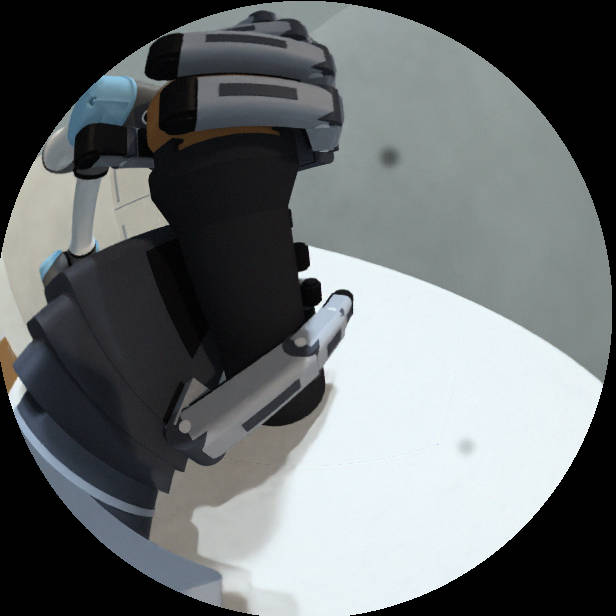

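Scene clock: 142.50 s of 11100.00 s.
left_arm: end_effector_position=(+0.5239, -0.0869, +0.1346) hand_measured=(+1.000, +1.000, +1.000, +1.000, +1.000, -1.000) hand_load_n=(+0.0, +0.0, +0.0, +0.0, +0.0, +0.0) hand_stopped_by=(target, target, target, target, target, target) hand_force_limit=1.00 hand_speed=1.00 end_effector_quat_wxyz=(+0.462, +0.539, -0.455, +0.538) end_effector_velocity=(-0.000, -0.000, +0.001) end_effector_angular_velocity=(-0.001, -0.001, -0.000) | right_arm: end_effector_position=(+0.5715, -0.0379, +0.0337) hand_measured=(-0.494, -0.484, -0.478, -0.392, +0.134, -1.000) hand_load_n=(+6.0, +8.0, +7.0, +6.5, +17.5, -1.5) hand_stopped_by=(force, force, force, force, force, target) hand_force_limit=1.00 hand_speed=-0.50 end_effector_quat_wxyz=(-0.351, +0.613, +0.353, +0.614) end_effector_velocity=(+0.001, +0.000, +0.001) end_effector_angular_velocity=(+0.001, +0.000, -0.001)
Joint positions: left_arm=[ 0.961 -0.678  1.114 -0.442  2.229  1.559] | right_arm=[-1.35  -0.861  1.818 -0.958  0.858  1.569]
Joint velocities: left_arm=[-0.001 -0.001  0.    -0.001 -0.    -0.001] | right_arm=[ 0.    -0.001 -0.002  0.001  0.001  0.001]
Joint torques (N m, as the arm reports them, + toward a larger angle): left_arm=[ -9.4  -60.24  -9.65  -3.85  -0.46  -3.09] | right_arm=[ -8.73 -32.69  -3.13   0.46   2.36  -0.9 ]
Motor temperatures (°C, as the motors report them): left_arm=[25 25 27 37 31 35] | right_arm=[26 26 29 35 35 31]
Wrist force (N, on the end effector, along its own x y z axes, offset not removed): left_arm=[-2.2 -4.4 2.4] | right_arm=[24.2 -6.0 -10.7]
Wrist torque (N m, same axes, about the end effector's origin, offset not removed): left_arm=[-0.26 0.30 -0.19] | right_arm=[0.15 -1.11 1.08]
Hand target (left_arm): +0.524, -0.087, +0.135; +0.462, +0.539, -0.455, +0.538
Hand target (right_arm): +0.572, -0.038, +0.034; -0.351, +0.613, +0.353, +0.614
Off the commanded pose (left_arm): 0.000 m, 0 deg.
Off the commanded pose (right_arm): 0.000 m, 0 deg.
move: done
camera_calibration (this result's frames):
cam_left_wrist: T_world_to_cam=[[-0.97538, -0.179482, -0.128143, 0.51906], [0.00545403, 0.561254, -0.827626, 0.153183], [0.220465, -0.807948, -0.546456, 0.0209851], [0, 0, 0, 1]] pos_world=[0.500819, 0.0241423, 0.20476]
cam_right_wrist: T_world_to_cam=[[0.840872, -0.530965, -0.10493, -0.497411], [-0.347041, -0.380168, -0.857342, 0.214359], [0.415328, 0.75733, -0.503939, -0.0596749], [0, 0, 0, 1]] pos_world=[0.517435, -0.137422, 0.101513]

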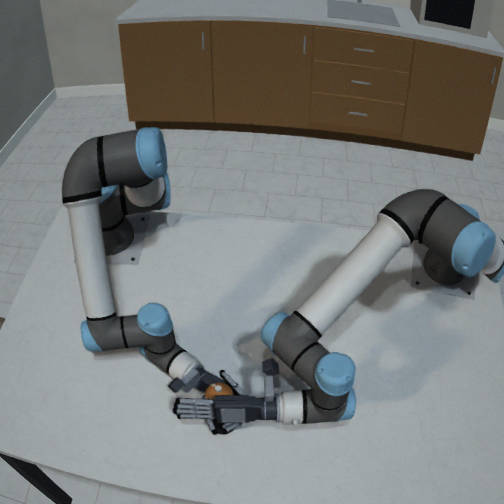

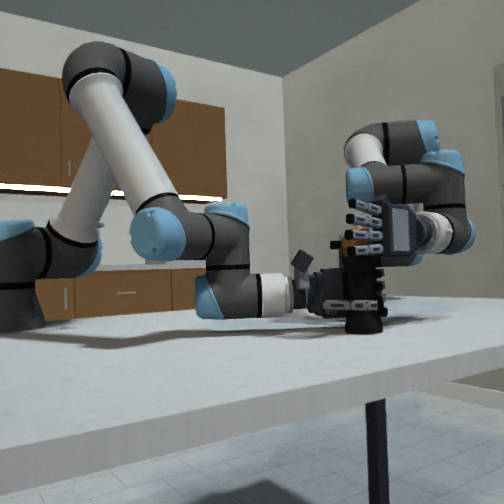

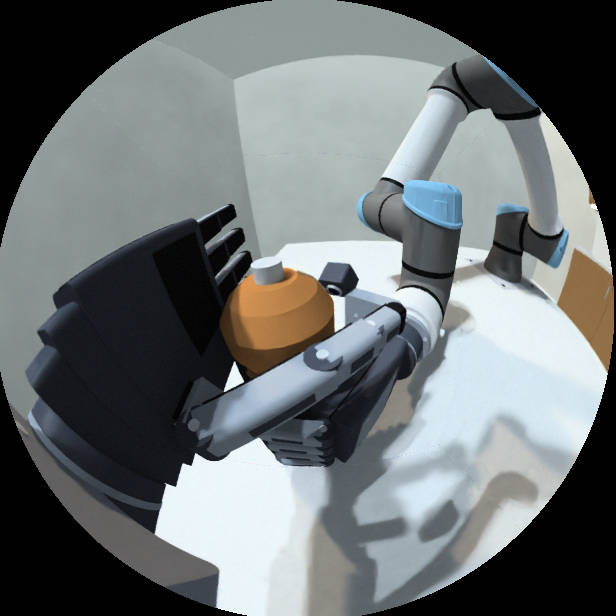

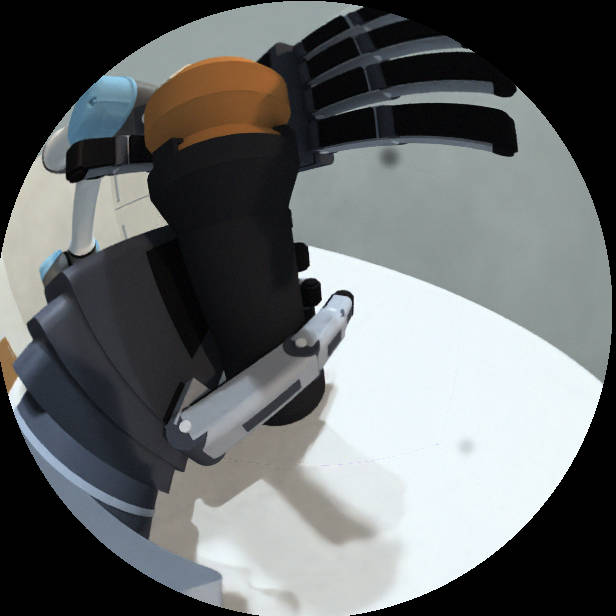

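Scene clock: 144.37 s of 11100.00 s.
left_arm: end_effector_position=(+0.5486, -0.0890, +0.1346) hand_measured=(+1.000, +1.000, +1.000, +1.000, +1.000, -1.000) hand_load_n=(+0.0, +0.0, +0.0, +0.0, +0.0, +0.0) hand_stopped_by=(target, target, target, target, target, target) hand_force_limit=1.00 hand_speed=1.00 end_effector_quat_wxyz=(+0.251, +0.664, -0.244, +0.661) end_effector_velocity=(+0.000, +0.000, -0.003) end_effector_angular_velocity=(+0.003, +0.003, +0.009) | right_arm: end_effector_position=(+0.5715, -0.0379, +0.0337) hand_measured=(-0.494, -0.484, -0.478, -0.392, +0.134, -1.000) hand_load_n=(+6.5, +8.5, +7.0, +6.5, +17.5, -1.5) hand_stopped_by=(force, force, force, force, force, target) hand_force_limit=1.00 hand_speed=-0.50 end_effector_quat_wxyz=(-0.351, +0.613, +0.353, +0.614) end_effector_velocity=(+0.000, -0.000, +0.000) end_effector_angular_velocity=(-0.000, +0.000, -0.001)
Joint positions: left_arm=[ 0.74  -0.862  1.46  -0.598  1.311  1.561] | right_arm=[-1.35  -0.861  1.818 -0.958  0.858  1.569]
Joint velocities: left_arm=[-0.003  0.002  0.001  0.001 -0.013 -0.001] | right_arm=[-0.001 -0.001 -0.     0.001  0.001 -0.   ]
Joint torques (N m, as the arm reports them, + toward a larger angle): left_arm=[ -9.91 -42.86 -27.13  -4.46  -1.07   2.41] | right_arm=[ -9.35 -33.14  -2.72   0.35   2.33  -0.91]
Motor temperatures (°C, as the motors report them): left_arm=[25 25 27 37 31 35] | right_arm=[26 26 29 35 35 31]
Wrist force (N, on the end effector, along its own x y z axes, offset not removed): left_arm=[-0.9 -0.6 3.1] | right_arm=[21.1 -2.8 -6.4]
Wrist torque (N m, same axes, about the end effector's origin, offset not removed): left_arm=[-0.01 -0.06 -0.24] | right_arm=[0.27 -1.05 1.24]
Hand target (left_arm): +0.549, -0.089, +0.135; +0.250, +0.664, -0.244, +0.661
Hand target (right_arm): +0.572, -0.038, +0.034; -0.351, +0.613, +0.353, +0.614
Off the commanded pose (left_arm): 0.000 m, 0 deg.
Off the commanded pose (right_arm): 0.000 m, 0 deg.
move: done
camera_calibration (this result's frames):
cam_left_wrist: T_world_to_cam=[[-0.63358, -0.763299, -0.126296, 0.302975], [-0.360141, 0.435448, -0.825035, 0.343257], [0.684744, -0.477242, -0.550787, -0.210873], [0, 0, 0, 1]] pos_world=[0.459974, -0.0188481, 0.205317]
cam_right_wrist: T_world_to_cam=[[0.840872, -0.530965, -0.10493, -0.497411], [-0.347041, -0.380168, -0.857342, 0.214359], [0.415328, 0.75733, -0.503939, -0.0596748], [0, 0, 0, 1]] pos_world=[0.517435, -0.137422, 0.101513]

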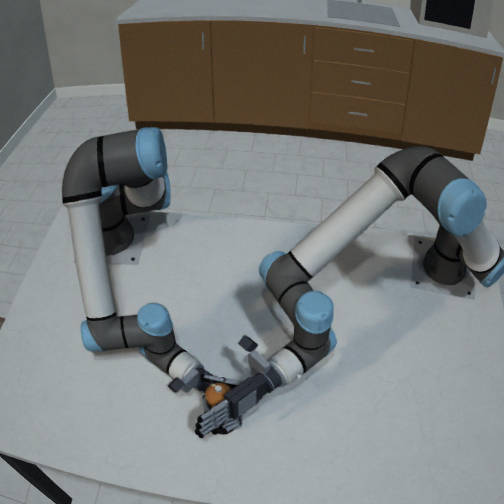

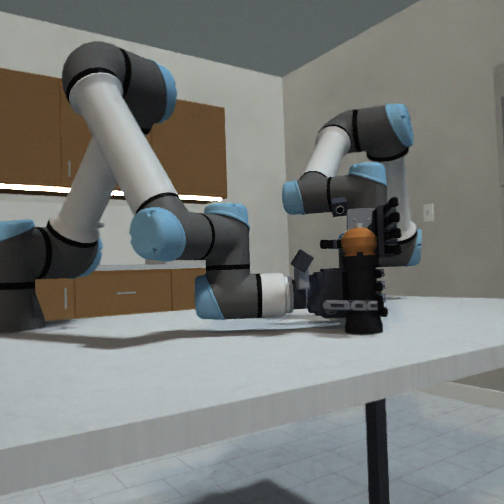

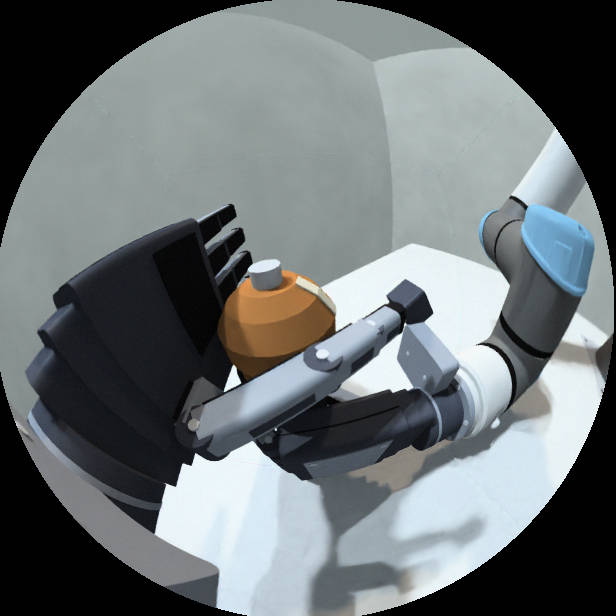

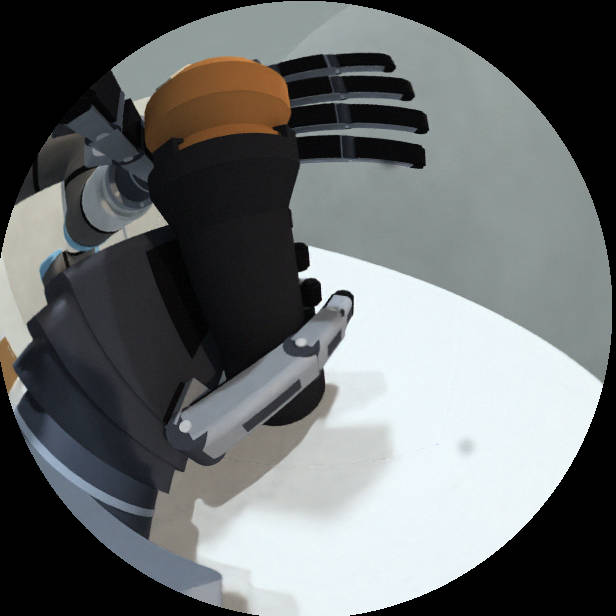

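Scene clock: 145.87 s of 11100.00 s.
left_arm: end_effector_position=(+0.5486, -0.0890, +0.1346) hand_measured=(-1.000, -0.564, -0.282, -0.282, +0.576, -1.000) hand_load_n=(+0.0, +12.0, +9.5, +10.5, +18.5, +5.0) hand_stopped_by=(target, force, force, force, force, target) hand_force_limit=1.00 hand_speed=0.00 end_effector_quat_wxyz=(+0.251, +0.664, -0.244, +0.661) end_effector_velocity=(-0.000, +0.000, -0.001) end_effector_angular_velocity=(+0.002, +0.001, -0.000) | right_arm: end_effector_position=(+0.5715, -0.0379, +0.0337) hand_measured=(-0.494, -0.484, -0.478, -0.392, +0.134, -1.000) hand_load_n=(+9.0, +10.5, +8.5, +6.5, +17.5, -0.5) hand_stopped_by=(force, force, force, force, force, target) hand_force_limit=1.00 hand_speed=-0.50 end_effector_quat_wxyz=(-0.351, +0.613, +0.353, +0.614) end_effector_velocity=(-0.000, +0.000, +0.000) end_effector_angular_velocity=(+0.000, -0.001, +0.002)
Joint positions: left_arm=[ 0.74  -0.862  1.46  -0.598  1.311  1.561] | right_arm=[-1.35  -0.861  1.818 -0.958  0.858  1.569]
Joint velocities: left_arm=[-0.     0.001  0.001  0.001  0.     0.   ] | right_arm=[-0.     0.    -0.    -0.001 -0.002 -0.   ]
Joint torques (N m, as the arm reports them, + toward a larger angle): left_arm=[ 14.67 -45.33 -29.2   -3.03  -2.99   0.58] | right_arm=[ 17.04 -33.04  -2.71   0.48  -4.77  -0.88]
Motor temperatures (°C, as the motors report them): left_arm=[25 25 27 37 31 35] | right_arm=[26 26 29 35 35 31]
Wrist force (N, on the end effector, along its own x y z axes, offset not removed): left_arm=[5.6 5.9 -10.5] | right_arm=[8.4 19.9 6.3]
Wrist torque (N m, same axes, about the end effector's origin, offset not removed): left_arm=[0.63 0.25 0.49] | right_arm=[0.47 -1.37 2.22]
Hand target (left_arm): +0.549, -0.089, +0.135; +0.251, +0.664, -0.244, +0.661
Hand target (right_arm): +0.572, -0.038, +0.034; -0.351, +0.613, +0.353, +0.614
Off the commanded pose (left_arm): 0.000 m, 0 deg.
Off the commanded pose (right_arm): 0.000 m, 0 deg.
move: done
camera_calibration (this result's frames):
cam_left_wrist: T_world_to_cam=[[-0.633588, -0.763291, -0.126308, 0.302971], [-0.360107, 0.435444, -0.825053, 0.343249], [0.684755, -0.477259, -0.550758, -0.210883], [0, 0, 0, 1]] pos_world=[0.459968, -0.0188564, 0.205321]
cam_right_wrist: T_world_to_cam=[[0.840875, -0.530961, -0.10493, -0.497413], [-0.347039, -0.38017, -0.857342, 0.214357], [0.415324, 0.757332, -0.503939, -0.0596718], [0, 0, 0, 1]] pos_world=[0.517436, -0.137424, 0.101513]

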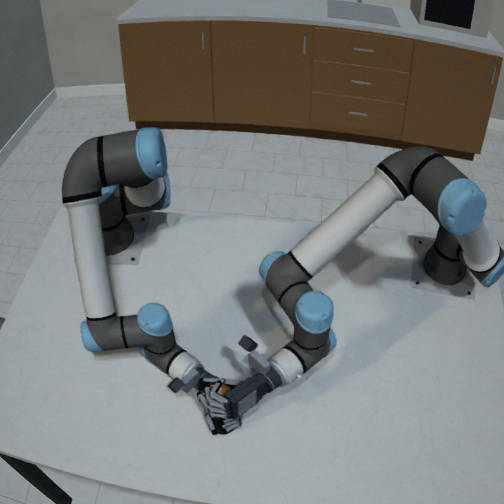

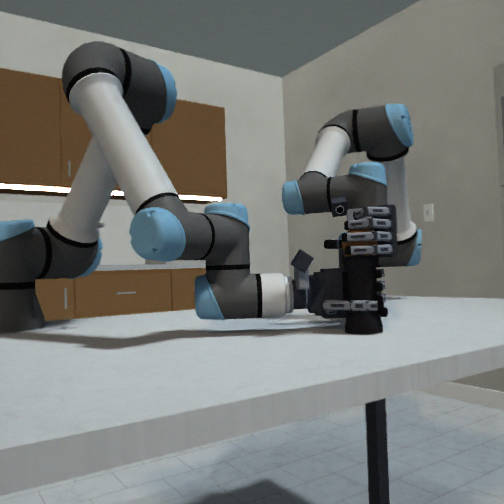

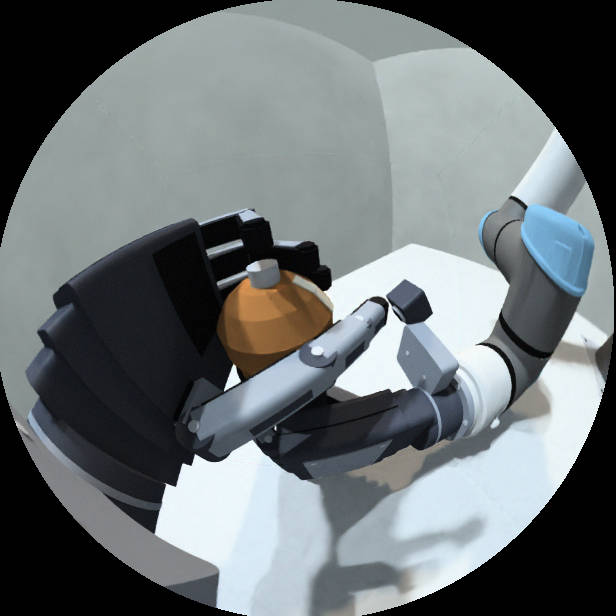

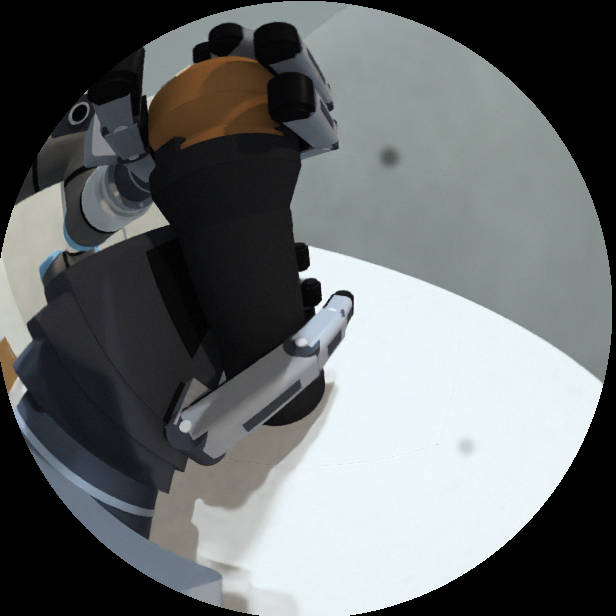

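Scene clock: 148.60 s of 11100.00 s.
left_arm: end_effector_position=(+0.5242, -0.0867, +0.1346) hand_measured=(-1.000, -0.564, -0.282, -0.282, +0.576, -1.000) hand_load_n=(+0.0, +13.0, +14.0, +6.0, +14.5, +6.0) hand_stopped_by=(target, force, force, force, force, target) hand_force_limit=1.00 hand_speed=0.00 end_effector_quat_wxyz=(+0.462, +0.539, -0.455, +0.538) end_effector_velocity=(-0.001, -0.001, +0.002) end_effector_angular_velocity=(-0.001, -0.003, -0.010) | right_arm: end_effector_position=(+0.5715, -0.0379, +0.0337) hand_measured=(-0.494, -0.484, -0.478, -0.392, +0.134, -1.000) hand_load_n=(+12.0, +12.5, +9.0, +5.5, +16.0, -5.0) hand_stopped_by=(force, force, force, force, force, target) hand_force_limit=1.00 hand_speed=-0.50 end_effector_quat_wxyz=(-0.351, +0.613, +0.353, +0.614) end_effector_velocity=(-0.000, -0.000, -0.001) end_effector_angular_velocity=(-0.000, +0.001, -0.000)
Joint positions: left_arm=[ 0.962 -0.678  1.114 -0.442  2.229  1.559] | right_arm=[-1.35  -0.861  1.818 -0.958  0.858  1.569]
Joint velocities: left_arm=[ 0.     0.004 -0.012  0.007  0.011  0.002] | right_arm=[ 0.     0.     0.001  0.     0.    -0.   ]
Joint torques (N m, as the arm reports them, + toward a larger angle): left_arm=[ 13.86 -21.74 -18.21   6.04   2.08   2.75] | right_arm=[ -8.38 -32.51  -3.05   0.48   2.19  -0.95]
Motor temperatures (°C, as the motors report them): left_arm=[25 25 27 37 31 35] | right_arm=[26 26 29 35 35 31]
Wrist force (N, on the end effector, along its own x y z axes, offset not removed): left_arm=[17.9 2.1 12.7] | right_arm=[14.5 0.1 1.0]
Wrist torque (N m, same axes, about the end effector's origin, offset not removed): left_arm=[0.68 -0.71 1.10] | right_arm=[-0.39 -2.09 1.18]
Hand target (left_arm): +0.524, -0.087, +0.135; +0.462, +0.538, -0.456, +0.538
Hand target (right_arm): +0.572, -0.038, +0.034; -0.351, +0.613, +0.353, +0.614
Off the commanded pose (left_arm): 0.000 m, 0 deg.
Off the commanded pose (right_arm): 0.000 m, 0 deg.
move: done
camera_calibration (this result's frames):
cam_left_wrist: T_world_to_cam=[[-0.975428, -0.179591, -0.127625, 0.519245], [0.00499957, 0.561079, -0.827747, 0.153333], [0.220264, -0.808045, -0.546394, 0.0211376], [0, 0, 0, 1]] pos_world=[0.501063, 0.0242999, 0.204739]
cam_right_wrist: T_world_to_cam=[[0.840851, -0.530998, -0.104931, -0.497424], [-0.347056, -0.380154, -0.857342, 0.214366], [0.415357, 0.757314, -0.503939, -0.0596838], [0, 0, 0, 1]] pos_world=[0.517447, -0.13744, 0.101513]

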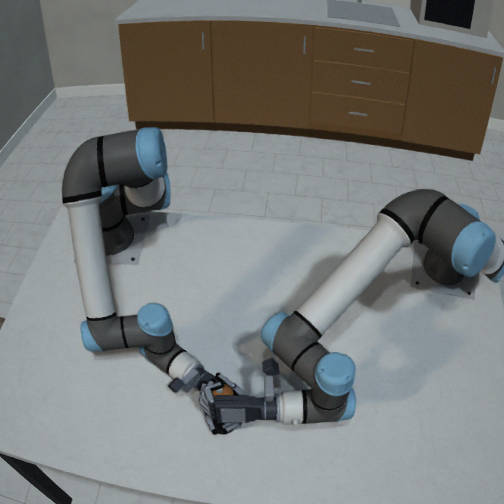

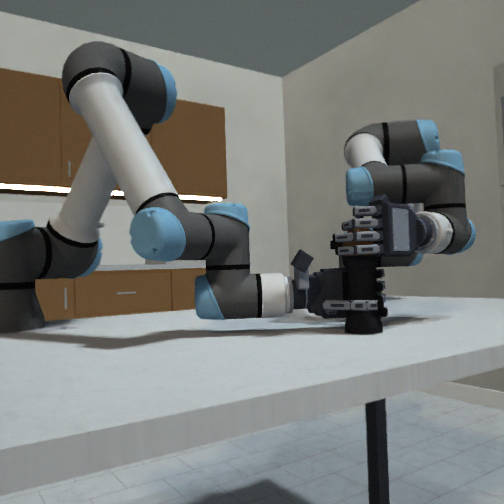

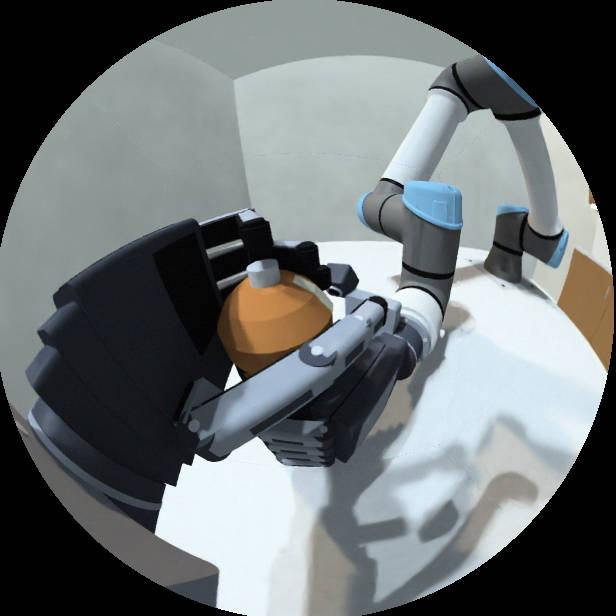

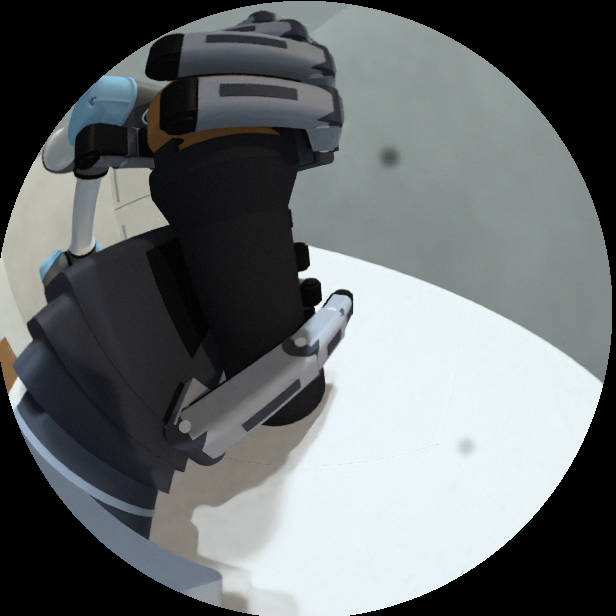

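Scene clock: 149.50 s of 11100.00 s.
left_arm: end_effector_position=(+0.5242, -0.0867, +0.1346) hand_measured=(+1.000, +1.000, +1.000, +1.000, +1.000, -1.000) hand_load_n=(+0.0, +0.0, +0.0, +0.0, +0.0, +0.0) hand_stopped_by=(target, target, target, target, target, target) hand_force_limit=1.00 hand_speed=1.00 end_effector_quat_wxyz=(+0.462, +0.539, -0.455, +0.538) end_effector_velocity=(-0.000, -0.000, +0.002) end_effector_angular_velocity=(-0.001, -0.000, -0.000) | right_arm: end_effector_position=(+0.5715, -0.0379, +0.0337) hand_measured=(-0.494, -0.484, -0.478, -0.392, +0.134, -1.000) hand_load_n=(+6.5, +8.5, +7.5, +6.5, +17.5, -1.5) hand_stopped_by=(force, force, force, force, force, target) hand_force_limit=1.00 hand_speed=-0.50 end_effector_quat_wxyz=(-0.351, +0.613, +0.353, +0.614) end_effector_velocity=(-0.001, -0.000, -0.001) end_effector_angular_velocity=(-0.001, +0.001, +0.001)
Joint positions: left_arm=[ 0.962 -0.678  1.114 -0.442  2.229  1.559] | right_arm=[-1.35  -0.861  1.818 -0.958  0.858  1.569]
Joint velocities: left_arm=[-0.001 -0.002  0.     0.001 -0.    -0.001] | right_arm=[-0.     0.001  0.001  0.    -0.002 -0.   ]
Joint torques (N m, as the arm reports them, + toward a larger angle): left_arm=[-10.55 -59.58  -9.65  -4.15  -1.18  -3.07] | right_arm=[ -6.78 -32.1   -2.82   0.65   2.19  -0.96]
Motor temperatures (°C, as the motors report them): left_arm=[25 25 27 37 31 35] | right_arm=[26 26 29 35 35 31]
Wrist force (N, on the end effector, along its own x y z axes, offset not removed): left_arm=[-3.8 0.1 1.9] | right_arm=[21.6 -3.5 -7.9]
Wrist torque (N m, same axes, about the end effector's origin, offset not removed): left_arm=[0.09 0.62 -0.16] | right_arm=[0.23 -1.19 1.26]
Hand target (left_arm): +0.524, -0.087, +0.135; +0.462, +0.539, -0.455, +0.538
Hand target (right_arm): +0.572, -0.038, +0.034; -0.351, +0.613, +0.353, +0.614
Off the commanded pose (left_arm): 0.000 m, 0 deg.
Off the commanded pose (right_arm): 0.000 m, 0 deg.
move: done
camera_calibration (this result's frames):
cam_left_wrist: T_world_to_cam=[[-0.975411, -0.179705, -0.127592, 0.519302], [0.00489491, 0.56112, -0.82772, 0.153298], [0.220339, -0.807992, -0.546443, 0.0211187], [0, 0, 0, 1]] pos_world=[0.501129, 0.024366, 0.204687]
cam_right_wrist: T_world_to_cam=[[0.840847, -0.531004, -0.10493, -0.497428], [-0.347059, -0.380152, -0.857342, 0.214367], [0.415363, 0.757311, -0.503939, -0.0596851], [0, 0, 0, 1]] pos_world=[0.51745, -0.137444, 0.101513]

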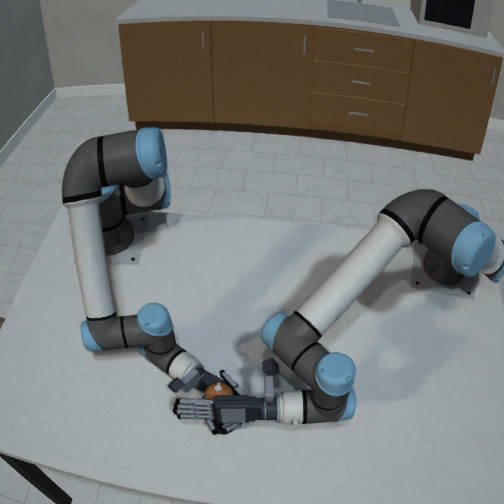

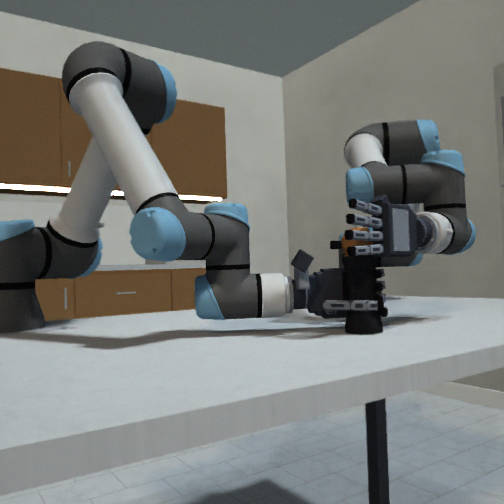

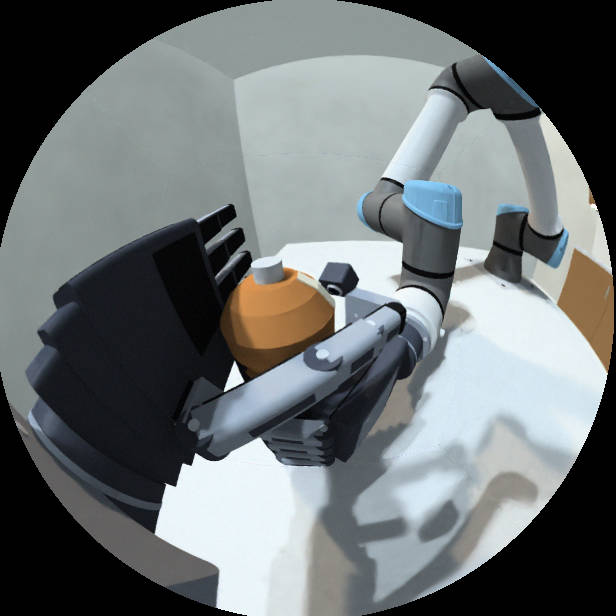

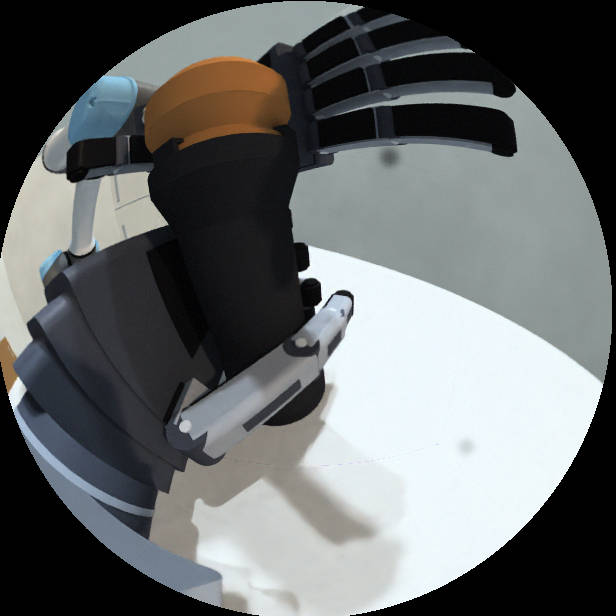

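Scene clock: 151.37 s of 11100.00 s.
left_arm: end_effector_position=(+0.5489, -0.0888, +0.1345) hand_measured=(+1.000, +1.000, +1.000, +1.000, +1.000, -1.000) hand_load_n=(+0.0, +0.0, +0.0, +0.0, +0.0, +0.0) hand_stopped_by=(target, target, target, target, target, target) hand_force_limit=1.00 hand_speed=1.00 end_effector_quat_wxyz=(+0.251, +0.664, -0.244, +0.661) end_effector_velocity=(+0.000, +0.000, -0.001) end_effector_angular_velocity=(+0.002, +0.000, +0.009) | right_arm: end_effector_position=(+0.5715, -0.0379, +0.0337) hand_measured=(-0.494, -0.484, -0.478, -0.392, +0.134, -1.000) hand_load_n=(+6.5, +8.5, +7.5, +6.5, +17.5, -1.5) hand_stopped_by=(force, force, force, force, force, target) hand_force_limit=1.00 hand_speed=-0.50 end_effector_quat_wxyz=(-0.351, +0.613, +0.353, +0.614) end_effector_velocity=(+0.000, +0.000, +0.000) end_effector_angular_velocity=(+0.001, -0.001, +0.001)
Joint positions: left_arm=[ 0.741 -0.862  1.46  -0.597  1.312  1.561] | right_arm=[-1.35  -0.861  1.818 -0.958  0.858  1.569]
Joint velocities: left_arm=[-0.003 -0.     0.     0.001 -0.012  0.001] | right_arm=[-0.    -0.     0.    -0.002 -0.001  0.   ]
Joint torques (N m, as the arm reports them, + toward a larger angle): left_arm=[-10.43 -43.32 -26.76  -4.41  -1.12   1.95] | right_arm=[ -6.8  -32.76  -3.21   0.54   2.17  -1.1 ]
Motor temperatures (°C, as the motors report them): left_arm=[25 25 27 37 31 35] | right_arm=[26 26 29 35 35 31]
Wrist force (N, on the end effector, along its own x y z axes, offset not removed): left_arm=[-2.1 5.3 1.2] | right_arm=[19.1 -1.9 -7.6]
Wrist torque (N m, same axes, about the end effector's origin, offset not removed): left_arm=[0.65 0.40 -0.14] | right_arm=[0.31 -0.92 1.34]
Hand target (left_arm): +0.549, -0.089, +0.134; +0.250, +0.664, -0.244, +0.661
Hand target (right_arm): +0.572, -0.038, +0.034; -0.351, +0.613, +0.353, +0.614
Off the commanded pose (left_arm): 0.000 m, 0 deg.
Off the commanded pose (right_arm): 0.000 m, 0 deg.
move: done
camera_calibration (this result's frames):
cam_left_wrist: T_world_to_cam=[[-0.6335, -0.76344, -0.125847, 0.303198], [-0.360665, 0.435258, -0.824907, 0.343451], [0.684543, -0.477189, -0.551082, -0.21086], [0, 0, 0, 1]] pos_world=[0.46029, -0.0186361, 0.20527]
cam_right_wrist: T_world_to_cam=[[0.840847, -0.531004, -0.10493, -0.497428], [-0.347059, -0.380152, -0.857342, 0.214367], [0.415363, 0.757311, -0.503939, -0.0596852], [0, 0, 0, 1]] pos_world=[0.51745, -0.137444, 0.101513]

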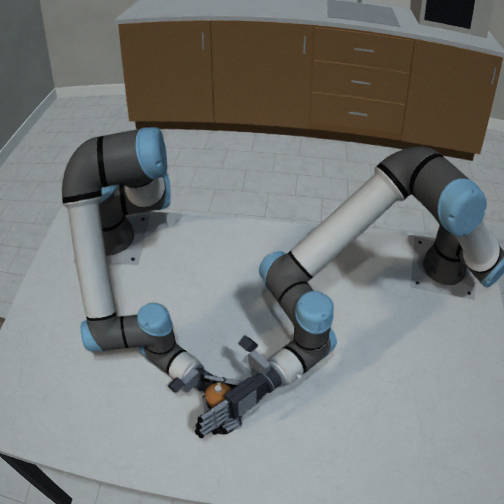

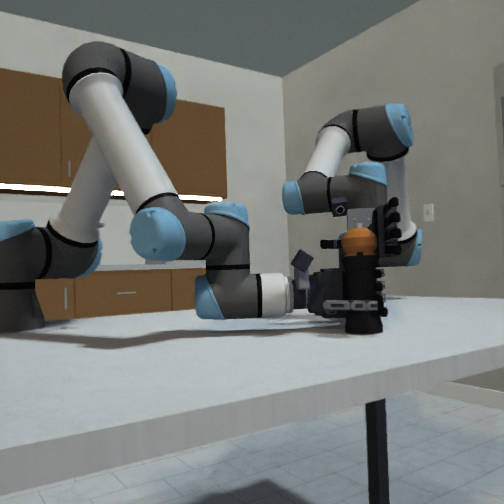

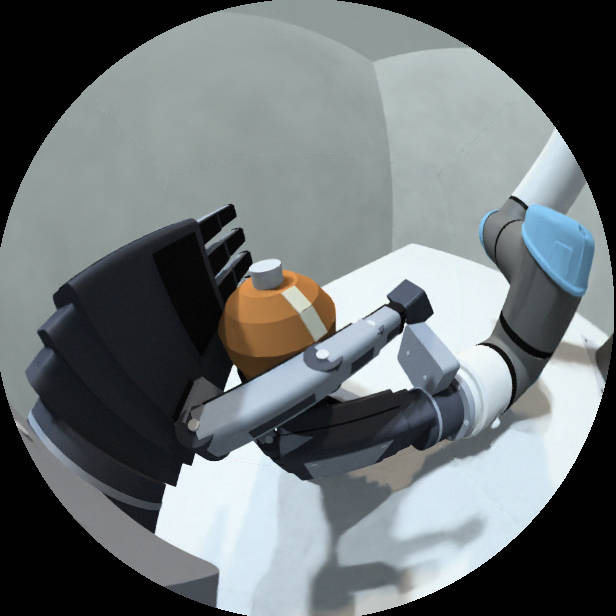

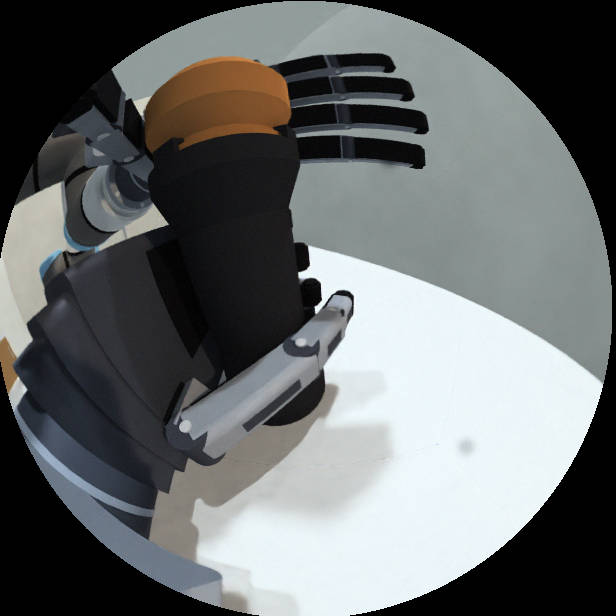

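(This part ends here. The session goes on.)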